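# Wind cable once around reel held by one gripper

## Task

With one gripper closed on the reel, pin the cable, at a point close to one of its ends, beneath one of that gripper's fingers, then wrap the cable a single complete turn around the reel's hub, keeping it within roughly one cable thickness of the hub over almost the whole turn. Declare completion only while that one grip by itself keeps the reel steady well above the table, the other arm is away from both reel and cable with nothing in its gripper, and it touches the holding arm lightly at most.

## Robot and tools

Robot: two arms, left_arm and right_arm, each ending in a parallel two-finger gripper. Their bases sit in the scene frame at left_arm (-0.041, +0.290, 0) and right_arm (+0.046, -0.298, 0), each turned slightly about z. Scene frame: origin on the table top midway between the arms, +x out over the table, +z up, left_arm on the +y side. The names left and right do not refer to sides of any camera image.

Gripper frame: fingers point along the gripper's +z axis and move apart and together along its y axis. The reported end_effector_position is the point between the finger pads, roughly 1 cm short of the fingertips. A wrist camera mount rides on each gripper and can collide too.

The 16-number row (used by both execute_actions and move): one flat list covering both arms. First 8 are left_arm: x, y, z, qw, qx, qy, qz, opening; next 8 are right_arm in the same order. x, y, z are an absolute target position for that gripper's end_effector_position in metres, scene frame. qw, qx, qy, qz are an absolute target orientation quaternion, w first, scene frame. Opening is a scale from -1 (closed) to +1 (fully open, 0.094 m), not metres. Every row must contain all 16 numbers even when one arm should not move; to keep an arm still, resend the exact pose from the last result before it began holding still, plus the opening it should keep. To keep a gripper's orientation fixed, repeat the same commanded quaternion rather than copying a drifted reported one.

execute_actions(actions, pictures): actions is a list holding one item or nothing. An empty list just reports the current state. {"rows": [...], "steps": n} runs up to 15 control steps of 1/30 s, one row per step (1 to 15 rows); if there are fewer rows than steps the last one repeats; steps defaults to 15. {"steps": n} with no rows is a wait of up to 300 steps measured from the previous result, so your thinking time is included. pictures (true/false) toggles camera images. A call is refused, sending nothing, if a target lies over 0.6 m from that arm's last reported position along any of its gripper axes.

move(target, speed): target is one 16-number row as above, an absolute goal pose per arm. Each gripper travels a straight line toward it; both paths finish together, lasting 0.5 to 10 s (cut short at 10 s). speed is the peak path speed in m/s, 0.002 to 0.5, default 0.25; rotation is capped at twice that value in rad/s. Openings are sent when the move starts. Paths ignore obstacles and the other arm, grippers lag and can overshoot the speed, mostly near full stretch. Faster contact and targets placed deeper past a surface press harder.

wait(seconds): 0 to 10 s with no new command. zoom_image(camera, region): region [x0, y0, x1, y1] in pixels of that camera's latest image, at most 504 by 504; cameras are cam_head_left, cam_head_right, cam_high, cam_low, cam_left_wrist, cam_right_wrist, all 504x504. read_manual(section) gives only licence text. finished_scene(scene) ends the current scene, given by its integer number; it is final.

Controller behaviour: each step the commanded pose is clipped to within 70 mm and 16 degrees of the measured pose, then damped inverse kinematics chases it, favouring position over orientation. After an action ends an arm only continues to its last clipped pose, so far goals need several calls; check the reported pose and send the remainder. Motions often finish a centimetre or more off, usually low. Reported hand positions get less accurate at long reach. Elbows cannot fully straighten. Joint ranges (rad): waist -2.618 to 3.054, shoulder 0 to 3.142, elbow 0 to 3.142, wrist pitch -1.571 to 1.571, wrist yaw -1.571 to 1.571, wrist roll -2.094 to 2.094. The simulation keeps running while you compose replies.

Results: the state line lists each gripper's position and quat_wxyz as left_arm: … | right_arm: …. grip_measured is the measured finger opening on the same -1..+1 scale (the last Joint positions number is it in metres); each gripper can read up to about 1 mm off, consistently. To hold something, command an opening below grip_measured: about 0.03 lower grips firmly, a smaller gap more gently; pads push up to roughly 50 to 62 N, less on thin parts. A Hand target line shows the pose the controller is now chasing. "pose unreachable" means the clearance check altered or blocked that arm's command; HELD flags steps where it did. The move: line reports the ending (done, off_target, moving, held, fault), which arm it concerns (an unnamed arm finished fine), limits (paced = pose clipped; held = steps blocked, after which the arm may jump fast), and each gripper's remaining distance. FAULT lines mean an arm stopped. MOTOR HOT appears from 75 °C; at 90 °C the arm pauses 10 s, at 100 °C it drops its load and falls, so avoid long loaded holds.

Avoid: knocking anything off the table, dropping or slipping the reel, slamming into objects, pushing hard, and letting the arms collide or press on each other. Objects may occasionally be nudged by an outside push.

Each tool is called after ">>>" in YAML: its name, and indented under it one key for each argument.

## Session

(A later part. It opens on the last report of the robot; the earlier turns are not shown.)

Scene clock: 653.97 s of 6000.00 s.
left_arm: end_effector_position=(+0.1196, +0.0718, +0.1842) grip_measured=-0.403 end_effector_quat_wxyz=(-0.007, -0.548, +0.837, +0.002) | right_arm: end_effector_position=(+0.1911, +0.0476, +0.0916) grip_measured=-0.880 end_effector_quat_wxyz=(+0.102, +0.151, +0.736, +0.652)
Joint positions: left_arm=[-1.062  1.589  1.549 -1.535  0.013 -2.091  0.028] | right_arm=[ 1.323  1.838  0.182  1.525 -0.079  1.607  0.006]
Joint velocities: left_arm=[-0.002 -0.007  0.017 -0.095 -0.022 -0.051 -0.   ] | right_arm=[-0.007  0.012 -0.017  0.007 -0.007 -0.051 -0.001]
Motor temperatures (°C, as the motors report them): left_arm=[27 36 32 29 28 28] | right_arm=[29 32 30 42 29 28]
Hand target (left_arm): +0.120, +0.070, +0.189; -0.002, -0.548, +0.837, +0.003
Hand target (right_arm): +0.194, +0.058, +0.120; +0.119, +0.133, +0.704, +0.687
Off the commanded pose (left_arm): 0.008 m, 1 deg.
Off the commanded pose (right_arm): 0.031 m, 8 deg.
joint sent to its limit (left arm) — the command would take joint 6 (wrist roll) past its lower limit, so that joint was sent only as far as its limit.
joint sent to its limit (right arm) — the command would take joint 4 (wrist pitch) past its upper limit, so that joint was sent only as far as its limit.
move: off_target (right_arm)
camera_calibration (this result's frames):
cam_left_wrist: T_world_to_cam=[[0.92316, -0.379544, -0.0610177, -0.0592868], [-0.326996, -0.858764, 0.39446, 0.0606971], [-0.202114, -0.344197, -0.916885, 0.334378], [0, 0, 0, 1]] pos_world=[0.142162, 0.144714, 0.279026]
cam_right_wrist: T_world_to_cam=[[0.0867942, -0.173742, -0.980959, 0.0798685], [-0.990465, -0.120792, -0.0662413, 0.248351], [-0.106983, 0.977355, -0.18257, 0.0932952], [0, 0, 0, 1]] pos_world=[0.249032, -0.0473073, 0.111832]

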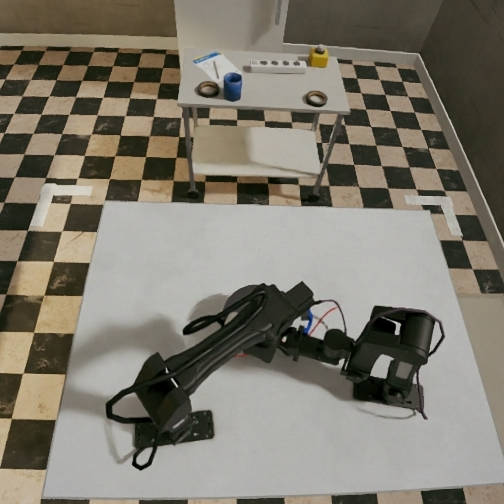

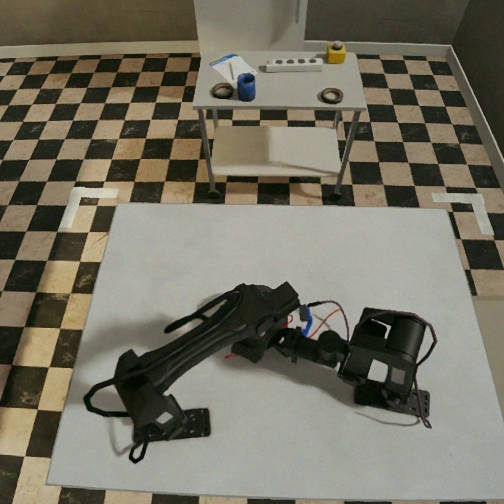

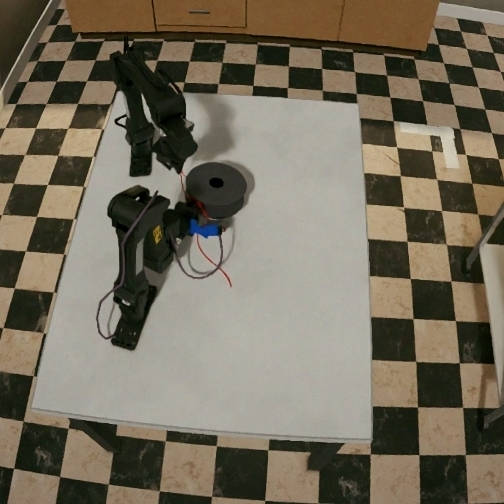

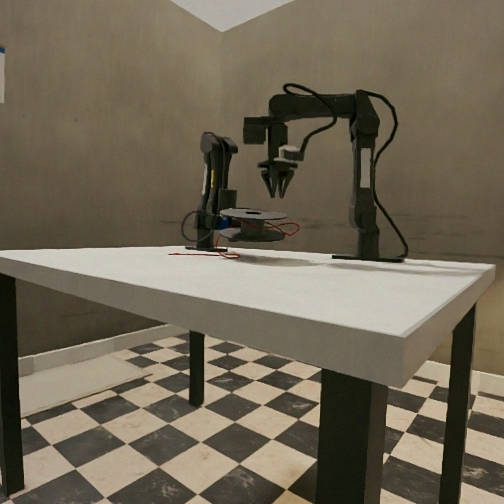

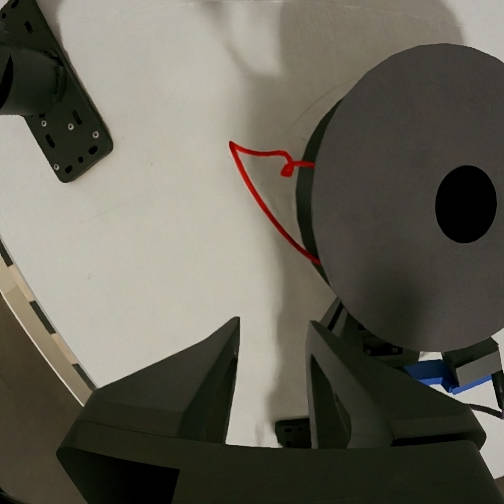

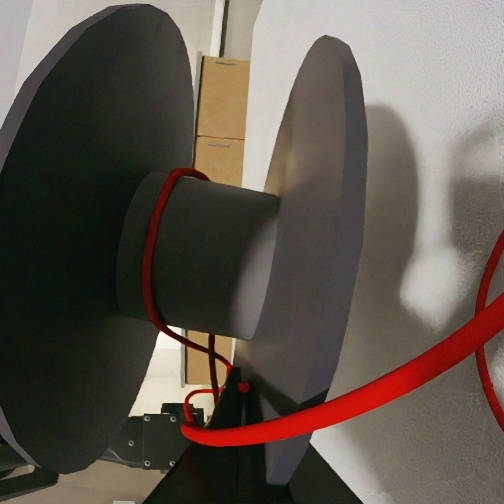

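>>> move:
  target: [0.127,0.10,0.16,0,-0.55,0.835,0,-0.45,0.195,0.06,0.12,0.12,0.13,0.696,0.696,-1]
  speed: 0.1

>>> move:
  target: [0.127,0.10,0.098,0,-0.55,0.835,0,-0.45,0.195,0.06,0.12,0.12,0.13,0.696,0.696,-1]
  speed: 0.05

Scene clock: 659.33 s of 6000.00 s.
left_arm: end_effector_position=(+0.1262, +0.0951, +0.1574) grip_measured=-0.447 end_effector_quat_wxyz=(-0.006, -0.549, +0.836, +0.009) | right_arm: end_effector_position=(+0.1911, +0.0476, +0.0916) grip_measured=-0.880 end_effector_quat_wxyz=(+0.102, +0.151, +0.736, +0.652)
Joint positions: left_arm=[-0.99   1.535  1.388 -1.444  0.01  -2.022  0.026] | right_arm=[ 1.323  1.838  0.182  1.525 -0.079  1.608  0.006]
Joint velocities: left_arm=[-0.012 -0.007  0.012 -0.037  0.037 -0.022 -0.   ] | right_arm=[-0.002 -0.012  0.012  0.037  0.066 -0.022  0.001]
Motor temperatures (°C, as the motors report them): left_arm=[27 36 32 29 28 28] | right_arm=[29 32 30 42 29 28]
Hand target (left_arm): +0.128, +0.100, +0.160; -0.000, -0.550, +0.835, +0.000
Hand target (right_arm): +0.194, +0.058, +0.120; +0.119, +0.133, +0.704, +0.687
Off the commanded pose (left_arm): 0.006 m, 1 deg.
Off the commanded pose (right_arm): 0.031 m, 8 deg.
joint sent to its limit (right arm) — the command would take joint 4 (wrist pitch) past its upper limit, so that joint was sent only as far as its limit.
move: off_target (right_arm)
camera_calibration (this result's frames):
cam_left_wrist: T_world_to_cam=[[0.923829, -0.375899, -0.0723786, -0.0567938], [-0.321651, -0.864762, 0.385652, 0.0946933], [-0.207557, -0.332996, -0.919801, 0.319313], [0, 0, 0, 1]] pos_world=[0.149202, 0.166869, 0.253075]
cam_right_wrist: T_world_to_cam=[[0.0864379, -0.173617, -0.981013, 0.0799356], [-0.990495, -0.120734, -0.0659062, 0.248323], [-0.106999, 0.977385, -0.182403, 0.0932816], [0, 0, 0, 1]] pos_world=[0.249034, -0.0473128, 0.111799]

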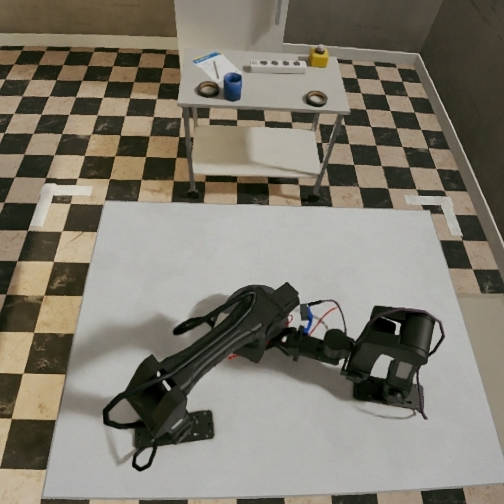

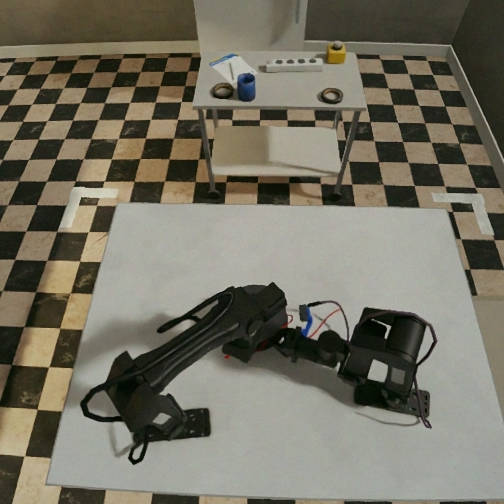

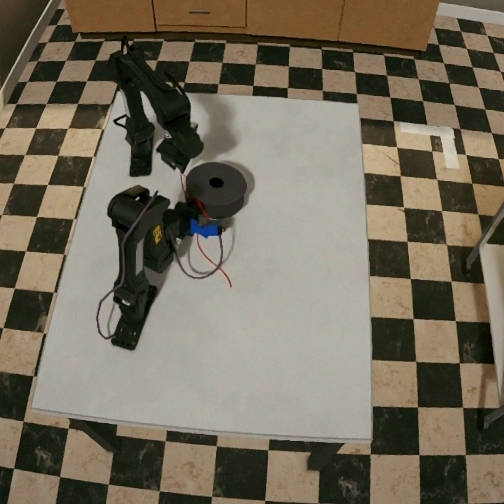

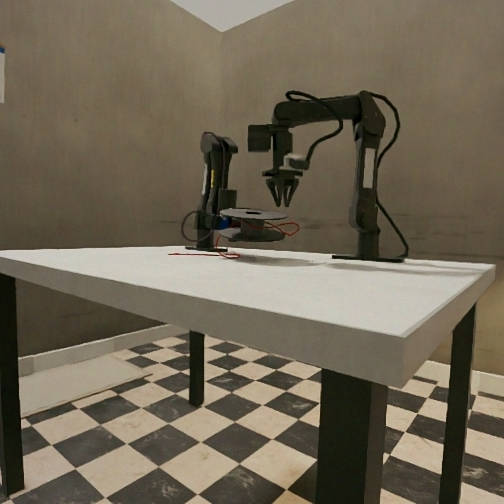

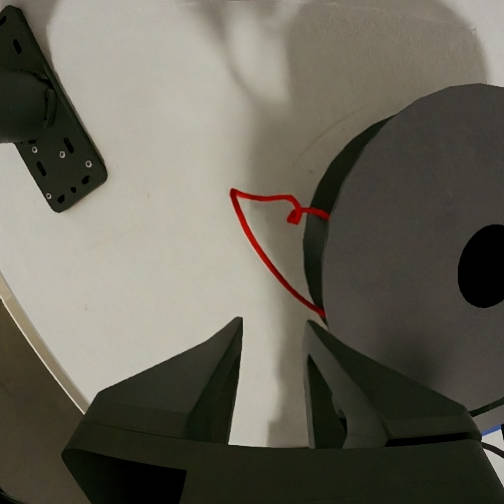

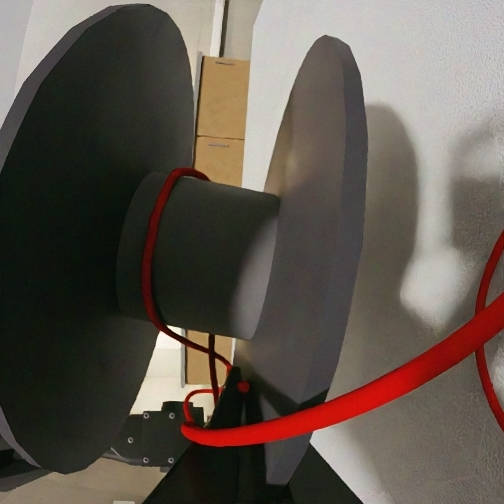

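Scene clock: 660.93 s of 6000.00 s.
left_arm: end_effector_position=(+0.1222, +0.0997, +0.0962) grip_measured=-0.447 end_effector_quat_wxyz=(-0.007, -0.549, +0.836, +0.018) | right_arm: end_effector_position=(+0.1930, +0.0469, +0.0916) grip_measured=-0.880 end_effector_quat_wxyz=(+0.105, +0.155, +0.736, +0.651)
Joint positions: left_arm=[-0.99   1.535  1.144 -1.217  0.01  -2.022  0.026] | right_arm=[ 1.323  1.838  0.182  1.525 -0.068  1.609  0.006]
Joint velocities: left_arm=[ 0.012  0.002 -0.002  0.051 -0.037  0.037 -0.001] | right_arm=[-0.002  0.017  0.002 -0.037  0.081 -0.037  0.   ]
Motor temperatures (°C, as the motors report them): left_arm=[27 36 32 29 28 28] | right_arm=[29 32 30 42 29 28]
Hand target (left_arm): +0.127, +0.100, +0.098; +0.000, -0.550, +0.835, +0.000
Hand target (right_arm): +0.194, +0.058, +0.120; +0.119, +0.133, +0.704, +0.687
Off the commanded pose (left_arm): 0.005 m, 2 deg.
Off the commanded pose (right_arm): 0.031 m, 8 deg.
joint sent to its limit (right arm) — the command would take joint 4 (wrist pitch) past its upper limit, so that joint was sent only as far as its limit.
move: off_target (right_arm)
camera_calibration (this result's frames):
cam_left_wrist: T_world_to_cam=[[0.922933, -0.374859, -0.0876074, -0.0543718], [-0.317373, -0.869727, 0.377954, 0.121739], [-0.217874, -0.321022, -0.92167, 0.263907], [0, 0, 0, 1]] pos_world=[0.146316, 0.170217, 0.19246]
cam_right_wrist: T_world_to_cam=[[0.0847219, -0.174826, -0.980948, 0.0800075], [-0.991798, -0.109355, -0.0661696, 0.249864], [-0.0957035, 0.978508, -0.182657, 0.0919815], [0, 0, 0, 1]] pos_world=[0.249839, -0.0486932, 0.111818]

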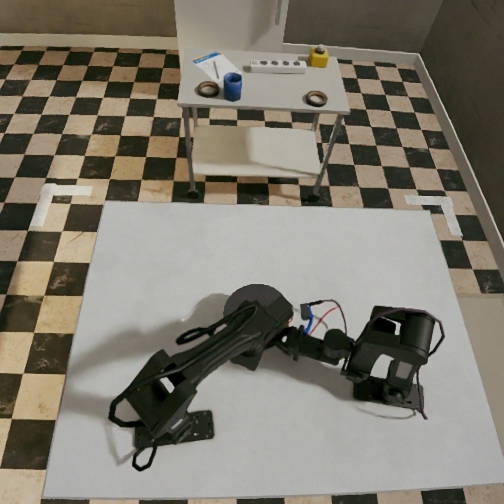

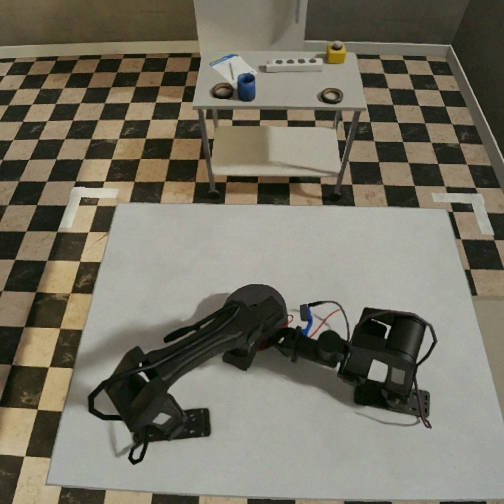

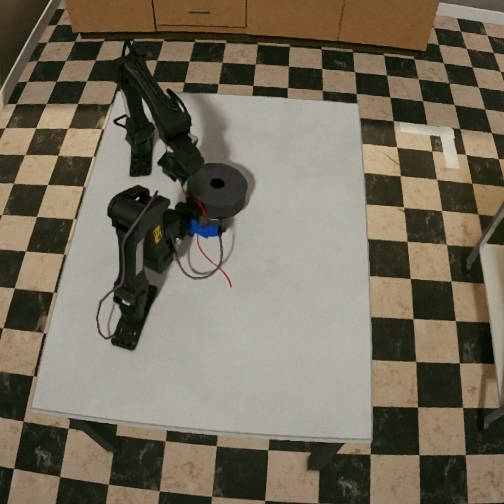

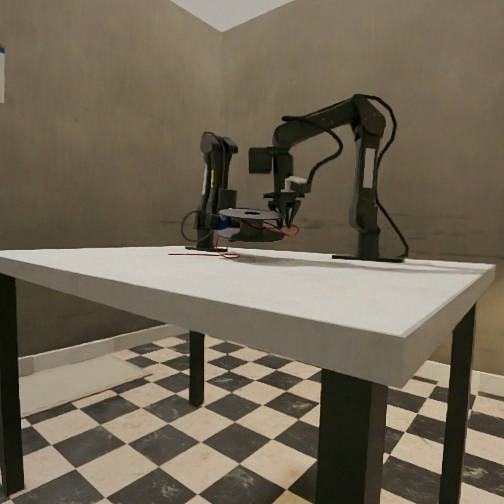

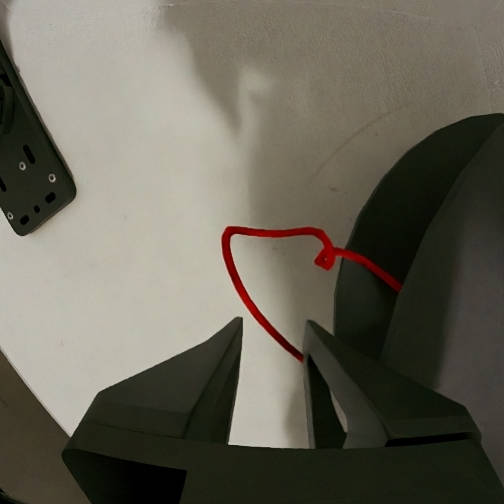

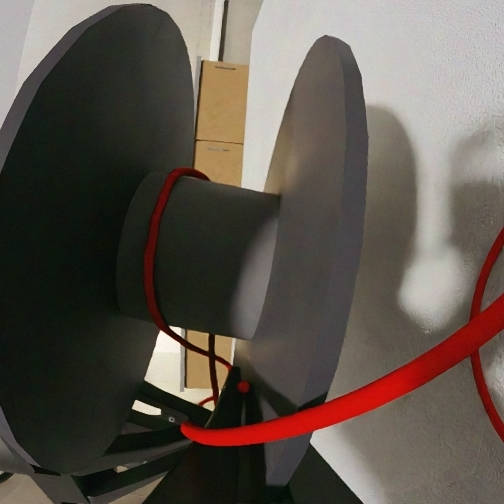

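>>> move:
  target: [0.12,0.10,0.088,0,-0.55,0.835,0,-0.45,0.195,0.06,0.12,0.12,0.13,0.696,0.696,-1]
  speed: 0.05

>>> move:
  target: [0.12,0.10,0.088,0,-0.55,0.835,0,-1,0.195,0.06,0.12,0.12,0.13,0.696,0.696,-1]

>>> move:
  target: [0.13,0.21,0.11,0,-0.55,0.835,0,-1,0.195,0.06,0.12,0.12,0.13,0.696,0.696,-1]
  speed: 0.05

Scene clock: 666.27 s of 6000.00 s.
left_arm: end_effector_position=(+0.1204, +0.1019, +0.0863) grip_measured=-0.447 end_effector_quat_wxyz=(-0.007, -0.553, +0.833, +0.014) | right_arm: end_effector_position=(+0.1934, +0.0466, +0.0903) grip_measured=-0.880 end_effector_quat_wxyz=(+0.106, +0.157, +0.737, +0.649)
Joint positions: left_arm=[-0.99   1.523  1.093 -1.17   0.01  -2.032  0.026] | right_arm=[ 1.323  1.838  0.182  1.52  -0.065  1.61   0.006]
Joint velocities: left_arm=[-0.002 -0.002  0.002  0.022 -0.051  0.051  0.001] | right_arm=[-0.007 -0.022 -0.002  0.022 -0.037 -0.007 -0.   ]
Motor temperatures (°C, as the motors report them): left_arm=[27 36 32 29 28 28] | right_arm=[29 32 30 43 29 28]
Hand target (left_arm): +0.120, +0.100, +0.088; -0.000, -0.550, +0.835, +0.000
Hand target (right_arm): +0.194, +0.058, +0.120; +0.119, +0.133, +0.704, +0.687
Off the commanded pose (left_arm): 0.003 m, 2 deg.
Off the commanded pose (right_arm): 0.033 m, 8 deg.
joint sent to its limit (right arm) — the command would take joint 4 (wrist pitch) past its upper limit, so that joint was sent only as far as its limit.
move: off_target (right_arm)
camera_calibration (this result's frames):
cam_left_wrist: T_world_to_cam=[[0.927041, -0.366152, -0.0807925, -0.0546422], [-0.310708, -0.870758, 0.381106, 0.125805], [-0.209893, -0.328198, -0.920995, 0.254817], [0, 0, 0, 1]] pos_world=[0.143229, 0.173169, 0.182326]
cam_right_wrist: T_world_to_cam=[[0.0816433, -0.17968, -0.980331, 0.0793911], [-0.992266, -0.106934, -0.0630378, 0.249801], [-0.093504, 0.977896, -0.18702, 0.0920993], [0, 0, 0, 1]] pos_world=[0.249999, -0.0490864, 0.110801]

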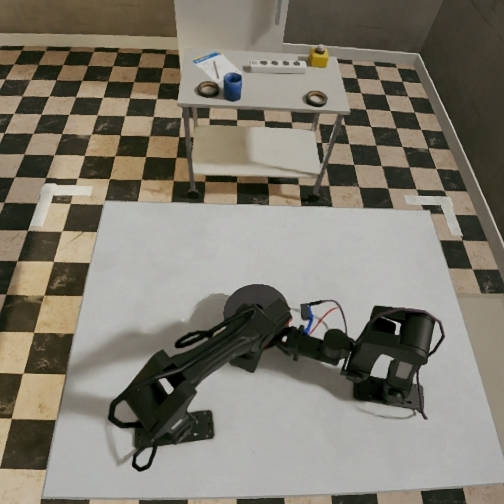

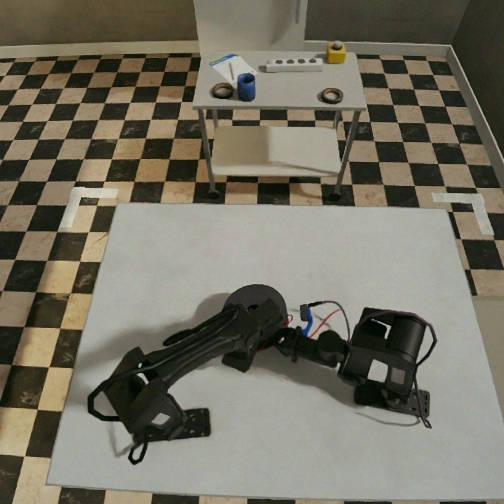

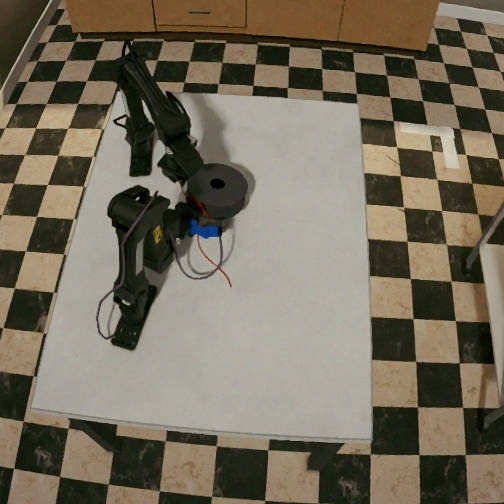

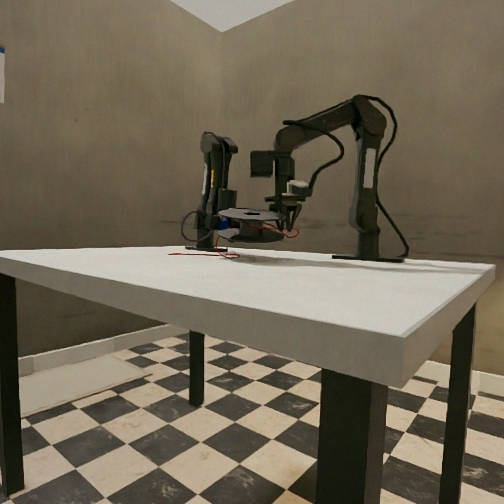

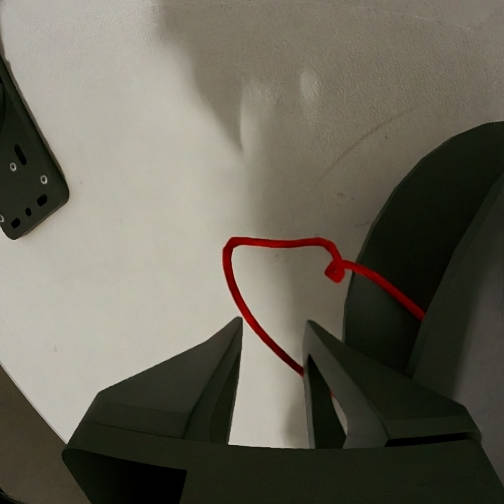

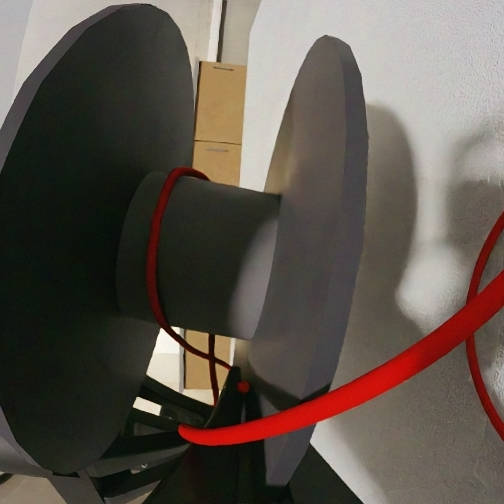

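Scene clock: 666.97 s of 6000.00 s.
left_arm: end_effector_position=(+0.1222, +0.0998, +0.0862) grip_measured=-0.951 end_effector_quat_wxyz=(-0.006, -0.553, +0.833, +0.009) | right_arm: end_effector_position=(+0.1935, +0.0467, +0.0910) grip_measured=-0.880 end_effector_quat_wxyz=(+0.107, +0.156, +0.736, +0.650)
Joint positions: left_arm=[-0.99   1.523  1.093 -1.159  0.01  -2.032  0.002] | right_arm=[ 1.323  1.838  0.182  1.523 -0.065  1.607  0.006]
Joint velocities: left_arm=[ 0.002 -0.002 -0.002  0.022  0.051 -0.037 -0.001] | right_arm=[-0.012  0.002 -0.007  0.037  0.022  0.037  0.001]
Motor temperatures (°C, as the motors report them): left_arm=[27 36 32 29 28 28] | right_arm=[29 32 30 43 29 28]
Hand target (left_arm): +0.120, +0.100, +0.088; -0.000, -0.550, +0.835, +0.000
Hand target (right_arm): +0.194, +0.058, +0.120; +0.119, +0.133, +0.704, +0.687
Off the commanded pose (left_arm): 0.003 m, 1 deg.
Off the commanded pose (right_arm): 0.032 m, 8 deg.
joint sent to its limit (right arm) — the command would take joint 4 (wrist pitch) past its upper limit, so that joint was sent only as far as its limit.
move: off_target (right_arm)
camera_calibration (this result's frames):
cam_left_wrist: T_world_to_cam=[[0.927607, -0.366809, -0.0706878, -0.0580329], [-0.313575, -0.867431, 0.386309, 0.124103], [-0.203018, -0.336177, -0.919657, 0.254275], [0, 0, 0, 1]] pos_world=[0.14437, 0.171845, 0.181802]
cam_right_wrist: T_world_to_cam=[[0.0850364, -0.177749, -0.980395, 0.0793993], [-0.992012, -0.107112, -0.0666242, 0.250187], [-0.0931698, 0.978229, -0.185438, 0.0919288], [0, 0, 0, 1]] pos_world=[0.250002, -0.0490161, 0.111558]

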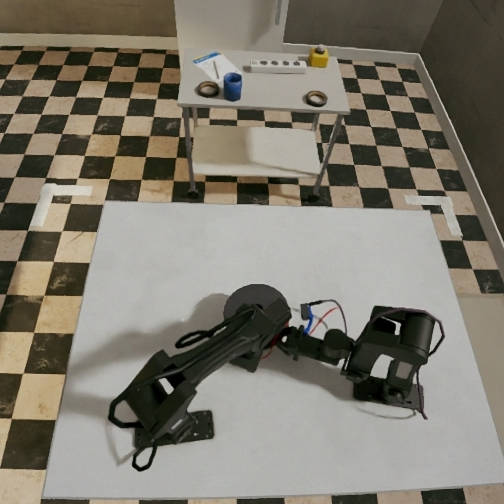

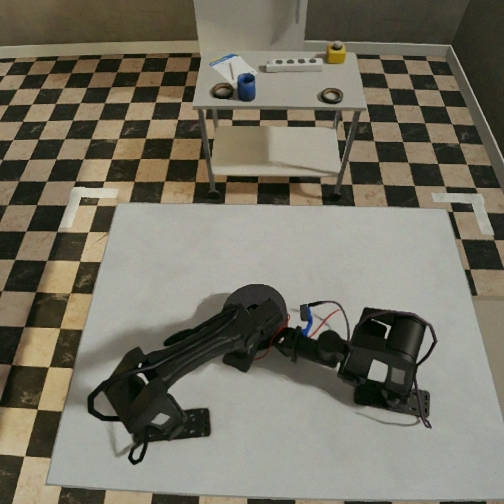

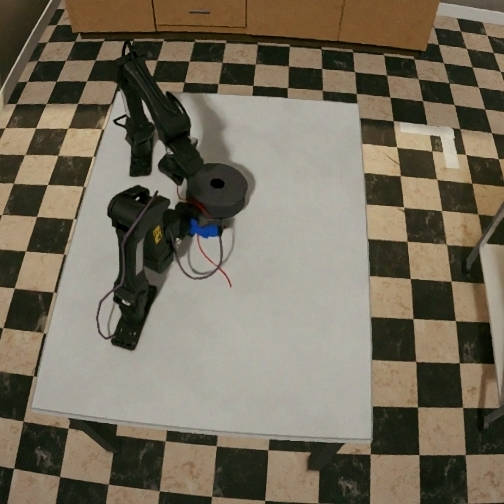

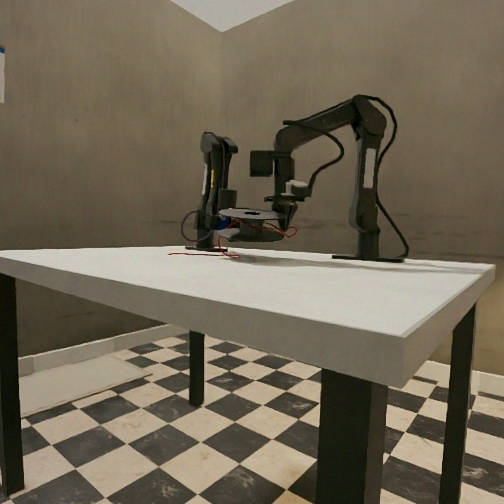

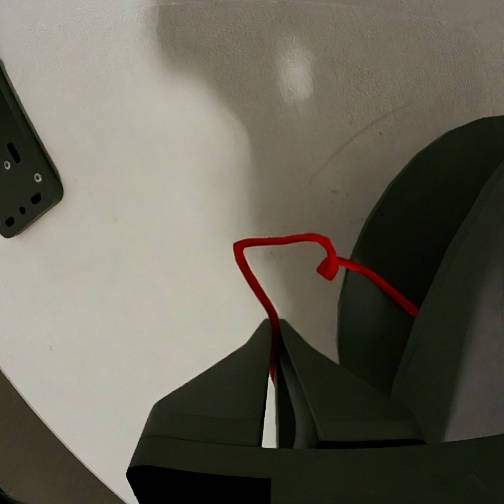

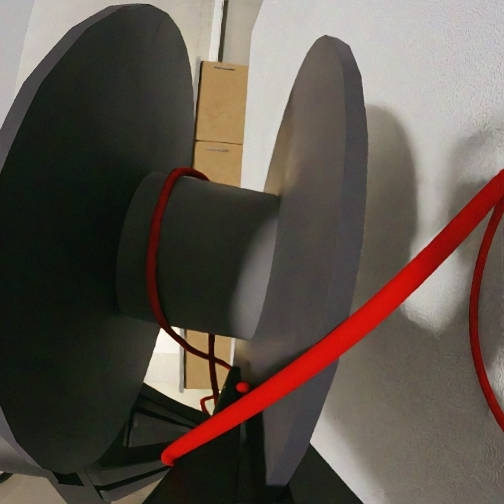

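Scene clock: 669.67 s of 6000.00 s.
left_arm: end_effector_position=(+0.1420, +0.2014, +0.1105) grip_measured=-0.951 end_effector_quat_wxyz=(+0.002, -0.548, +0.836, -0.014) | right_arm: end_effector_position=(+0.1931, +0.0469, +0.0917) grip_measured=-0.880 end_effector_quat_wxyz=(+0.107, +0.154, +0.736, +0.651)
Joint positions: left_arm=[-0.577  1.282  0.991 -1.254  0.01  -1.608  0.002] | right_arm=[ 1.323  1.838  0.182  1.526 -0.068  1.606  0.006]
Joint velocities: left_arm=[-0.002  0.012  0.002 -0.081  0.037  0.081  0.   ] | right_arm=[ 0.002  0.017 -0.022 -0.081 -0.066 -0.007  0.   ]
Motor temperatures (°C, as the motors report them): left_arm=[27 36 32 29 28 28] | right_arm=[29 32 30 43 29 28]
Hand target (left_arm): +0.133, +0.210, +0.110; +0.000, -0.550, +0.835, -0.003
Hand target (right_arm): +0.194, +0.058, +0.120; +0.119, +0.133, +0.704, +0.687
Off the commanded pose (left_arm): 0.015 m, 2 deg.
Off the commanded pose (right_arm): 0.031 m, 8 deg.
joint sent to its limit (right arm) — the command would take joint 4 (wrist pitch) past its upper limit, so that joint was sent only as far as its limit.
move: off_target (left_arm, right_arm)
camera_calibration (this result's frames):
cam_left_wrist: T_world_to_cam=[[0.924991, -0.379187, -0.0246622, -0.0396437], [-0.338897, -0.85258, 0.397813, 0.208441], [-0.171872, -0.359616, -0.917135, 0.314782], [0, 0, 0, 1]] pos_world=[0.161413, 0.275882, 0.204799]
cam_right_wrist: T_world_to_cam=[[0.0873414, -0.175446, -0.980607, 0.0795829], [-0.991621, -0.109367, -0.0687549, 0.25014], [-0.0951831, 0.978395, -0.183528, 0.0920028], [0, 0, 0, 1]] pos_world=[0.249851, -0.0486955, 0.112123]

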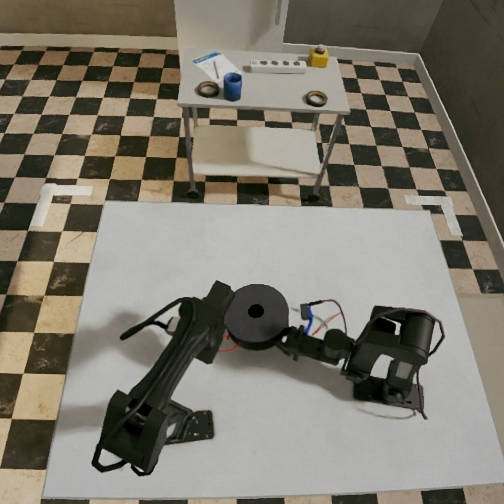

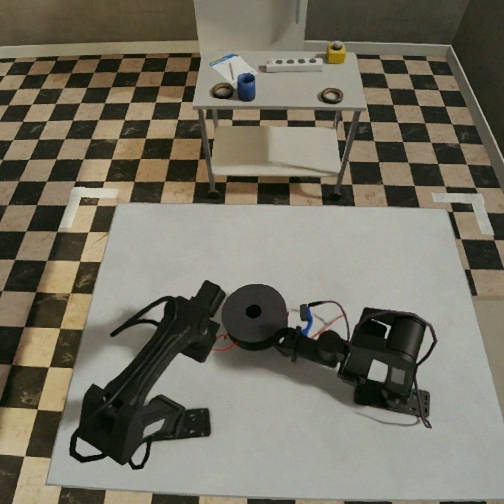

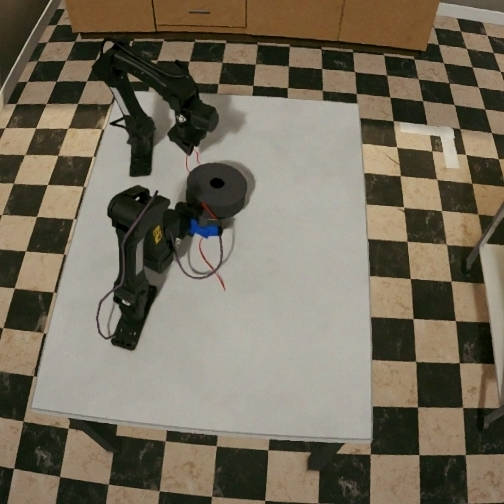

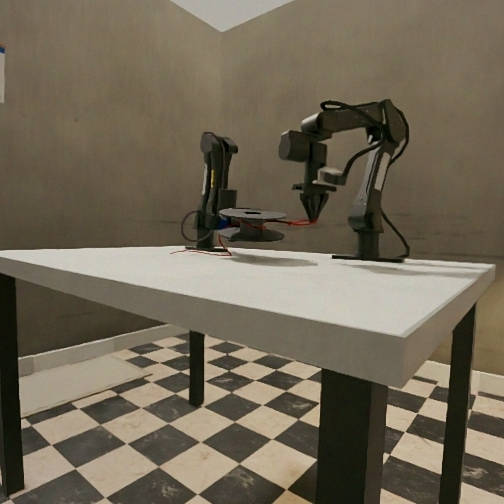

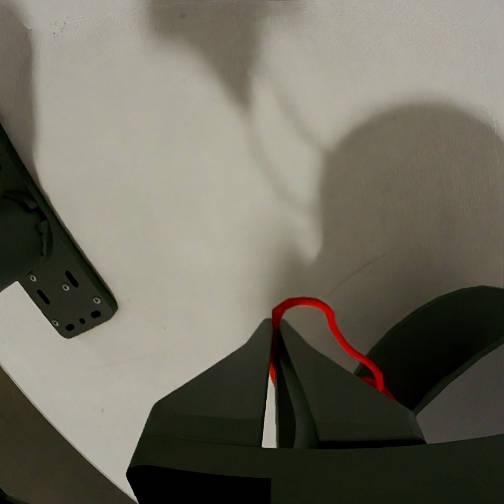

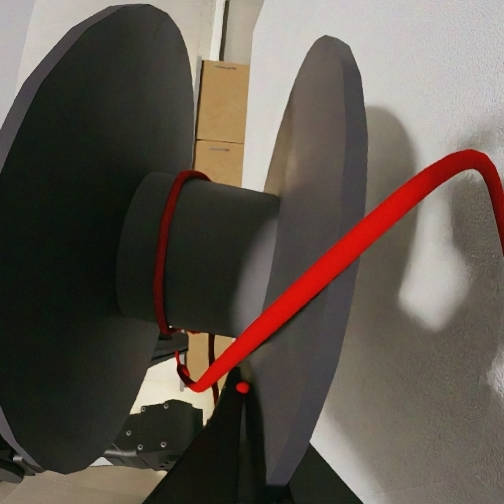

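>>> move:
  target: [0.23,0.225,0.115,0,-0.6,0.8,0,-1,0.195,0.06,0.12,0.12,0.13,0.696,0.696,-1]
  speed: 0.05

>>> move:
  target: [0.305,0.185,0.12,0,-0.6,0.8,0,-1,0.195,0.06,0.12,0.12,0.13,0.696,0.696,-1]
  speed: 0.04

Scene clock: 675.47 s of 6000.00 s.
left_arm: end_effector_position=(+0.2230, +0.2192, +0.1089) grip_measured=-0.951 end_effector_quat_wxyz=(-0.009, -0.597, +0.802, -0.001) | right_arm: end_effector_position=(+0.1931, +0.0469, +0.0917) grip_measured=-0.880 end_effector_quat_wxyz=(+0.106, +0.154, +0.736, +0.651)
Joint positions: left_arm=[-0.385  1.588  1.248 -1.24   0.016 -1.535  0.002] | right_arm=[ 1.323  1.838  0.182  1.526 -0.068  1.607  0.006]
Joint velocities: left_arm=[ 0.007 -0.002 -0.007 -0.007  0.022 -0.051  0.001] | right_arm=[ 0.002 -0.012 -0.012 -0.037 -0.022 -0.007  0.001]
Motor temperatures (°C, as the motors report them): left_arm=[27 35 32 29 28 28] | right_arm=[29 32 30 43 29 28]
Hand target (left_arm): +0.231, +0.224, +0.114; +0.001, -0.600, +0.800, -0.001
Hand target (right_arm): +0.194, +0.058, +0.120; +0.119, +0.133, +0.704, +0.687
Off the commanded pose (left_arm): 0.011 m, 1 deg.
Off the commanded pose (right_arm): 0.031 m, 8 deg.
joint sent to its limit (right arm) — the command would take joint 4 (wrist pitch) past its upper limit, so that joint was sent only as far as its limit.
move: off_target (left_arm, right_arm)
camera_calibration (this result's frames):
cam_left_wrist: T_world_to_cam=[[0.962209, -0.265792, -0.0592315, -0.137211], [-0.220793, -0.888803, 0.401597, 0.232896], [-0.159386, -0.373342, -0.913899, 0.333569], [0, 0, 0, 1]] pos_world=[0.236614, 0.295065, 0.203191]
cam_right_wrist: T_world_to_cam=[[0.086632, -0.175187, -0.980716, 0.0797178], [-0.99168, -0.10925, -0.068085, 0.250085], [-0.0952156, 0.978455, -0.183194, 0.0919756], [0, 0, 0, 1]] pos_world=[0.249856, -0.0487067, 0.112057]

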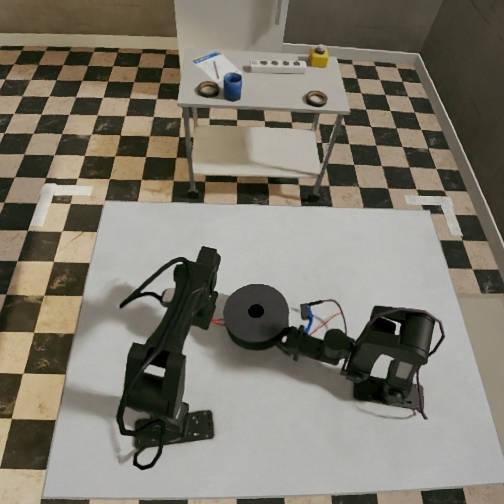

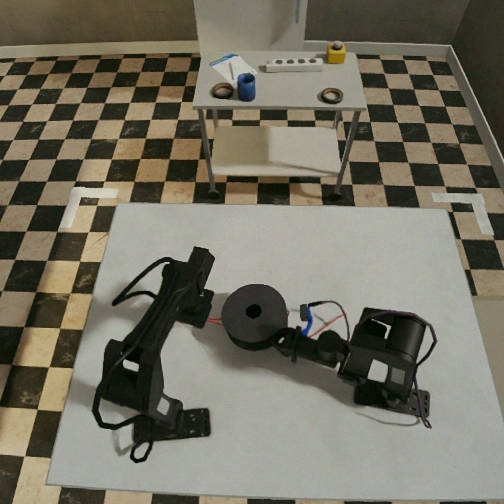

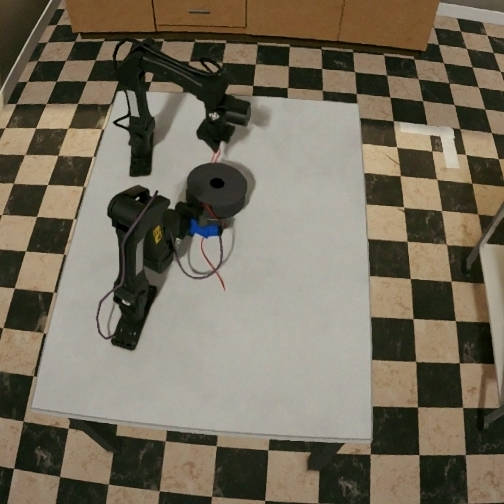

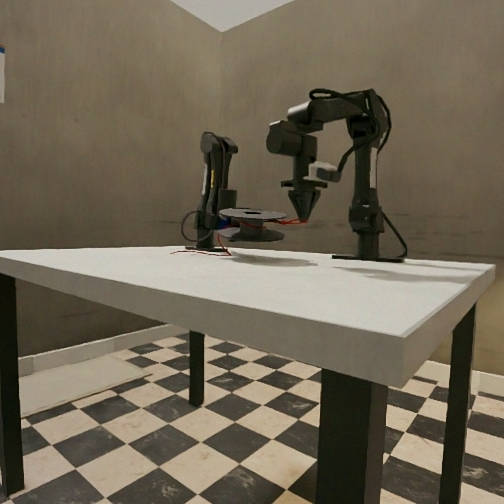

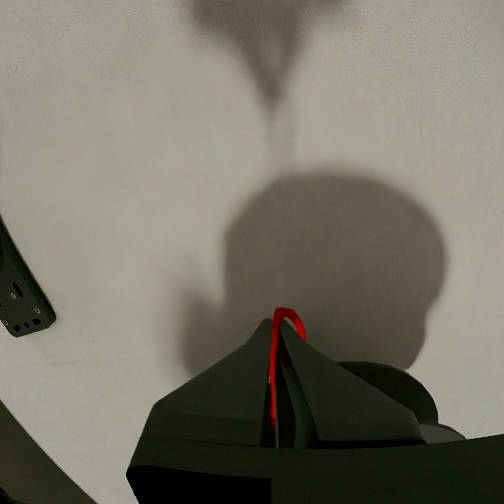

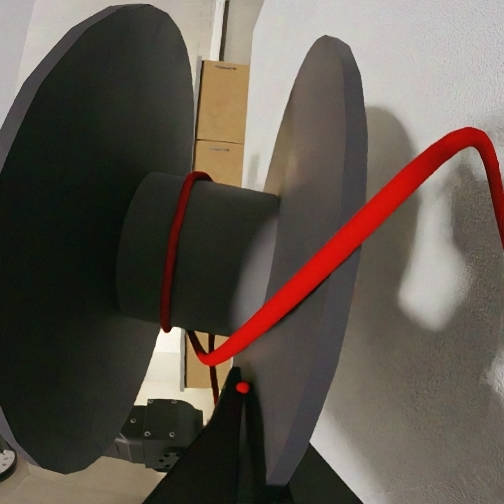

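Scene clock: 677.93 s of 6000.00 s.
left_arm: end_effector_position=(+0.2971, +0.1832, +0.1137) grip_measured=-0.951 end_effector_quat_wxyz=(-0.015, -0.599, +0.800, -0.001) | right_arm: end_effector_position=(+0.1932, +0.0470, +0.0925) grip_measured=-0.880 end_effector_quat_wxyz=(+0.106, +0.155, +0.734, +0.652)
Joint positions: left_arm=[-0.426  1.903  1.638 -1.322  0.025 -1.581  0.002] | right_arm=[ 1.323  1.838  0.182  1.529 -0.068  1.609  0.006]
Joint velocities: left_arm=[-0.017  0.002 -0.002 -0.022  0.037 -0.081 -0.   ] | right_arm=[ 0.037 -0.022 -0.002  0.037 -0.007 -0.007  0.   ]
Motor temperatures (°C, as the motors report them): left_arm=[27 35 32 29 28 28] | right_arm=[29 32 30 43 29 28]
Hand target (left_arm): +0.304, +0.184, +0.119; +0.000, -0.600, +0.800, -0.000
Hand target (right_arm): +0.194, +0.058, +0.120; +0.119, +0.133, +0.704, +0.687
Off the commanded pose (left_arm): 0.010 m, 2 deg.
Off the commanded pose (right_arm): 0.031 m, 7 deg.
joint sent to its limit (right arm) — the command would take joint 4 (wrist pitch) past its upper limit, so that joint was sent only as far as its limit.
move: off_target (right_arm)
camera_calibration (this result's frames):
cam_left_wrist: T_world_to_cam=[[0.963, -0.261304, -0.0659645, -0.218114], [-0.212795, -0.887441, 0.40886, 0.211888], [-0.165377, -0.379695, -0.91021, 0.338831], [0, 0, 0, 1]] pos_world=[0.311168, 0.259696, 0.207387]
cam_right_wrist: T_world_to_cam=[[0.0857707, -0.171697, -0.981409, 0.0805328], [-0.991768, -0.108715, -0.0676563, 0.250139], [-0.095078, 0.979133, -0.179608, 0.0916403], [0, 0, 0, 1]] pos_world=[0.249886, -0.0487068, 0.112418]

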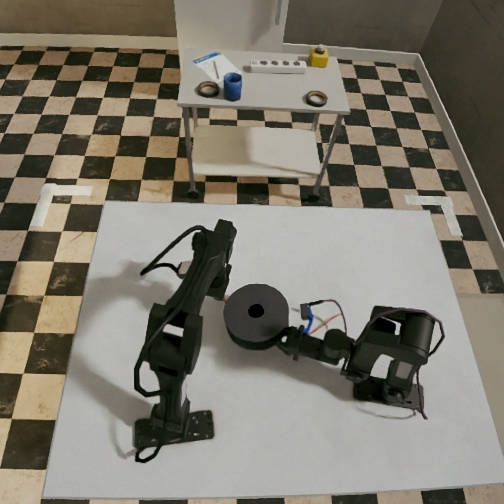

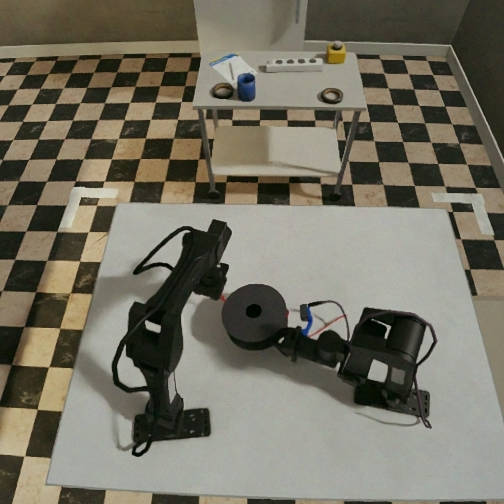

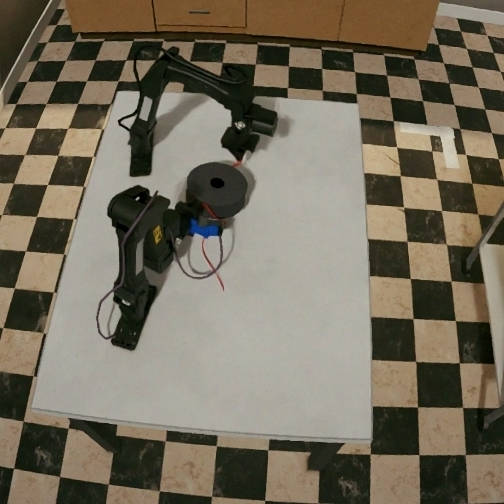

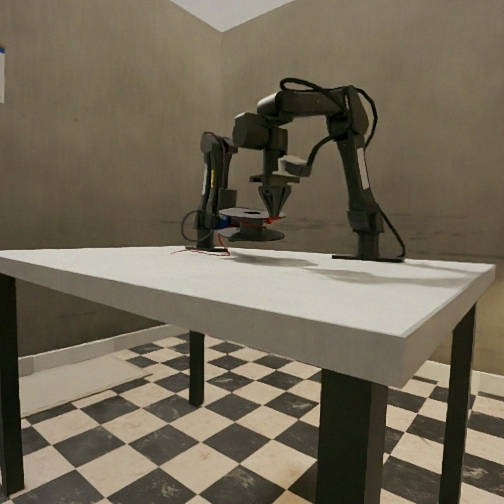

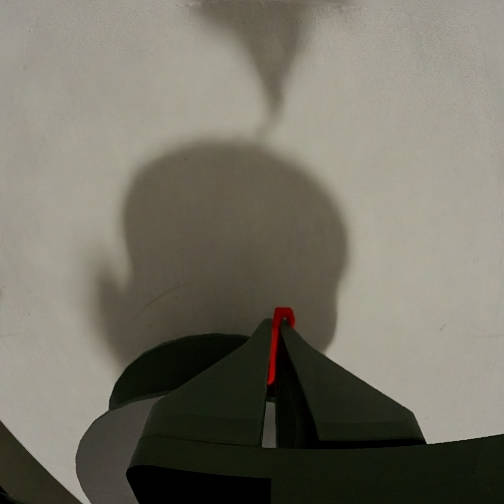

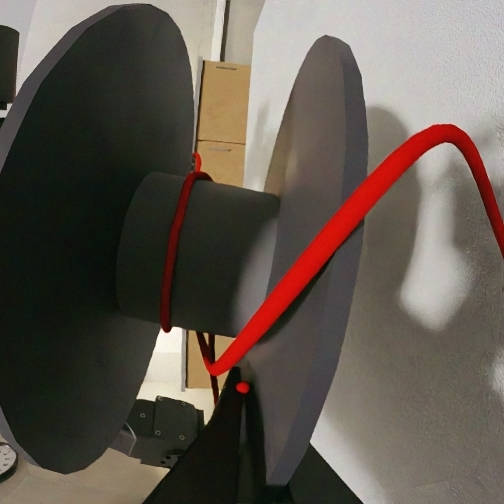

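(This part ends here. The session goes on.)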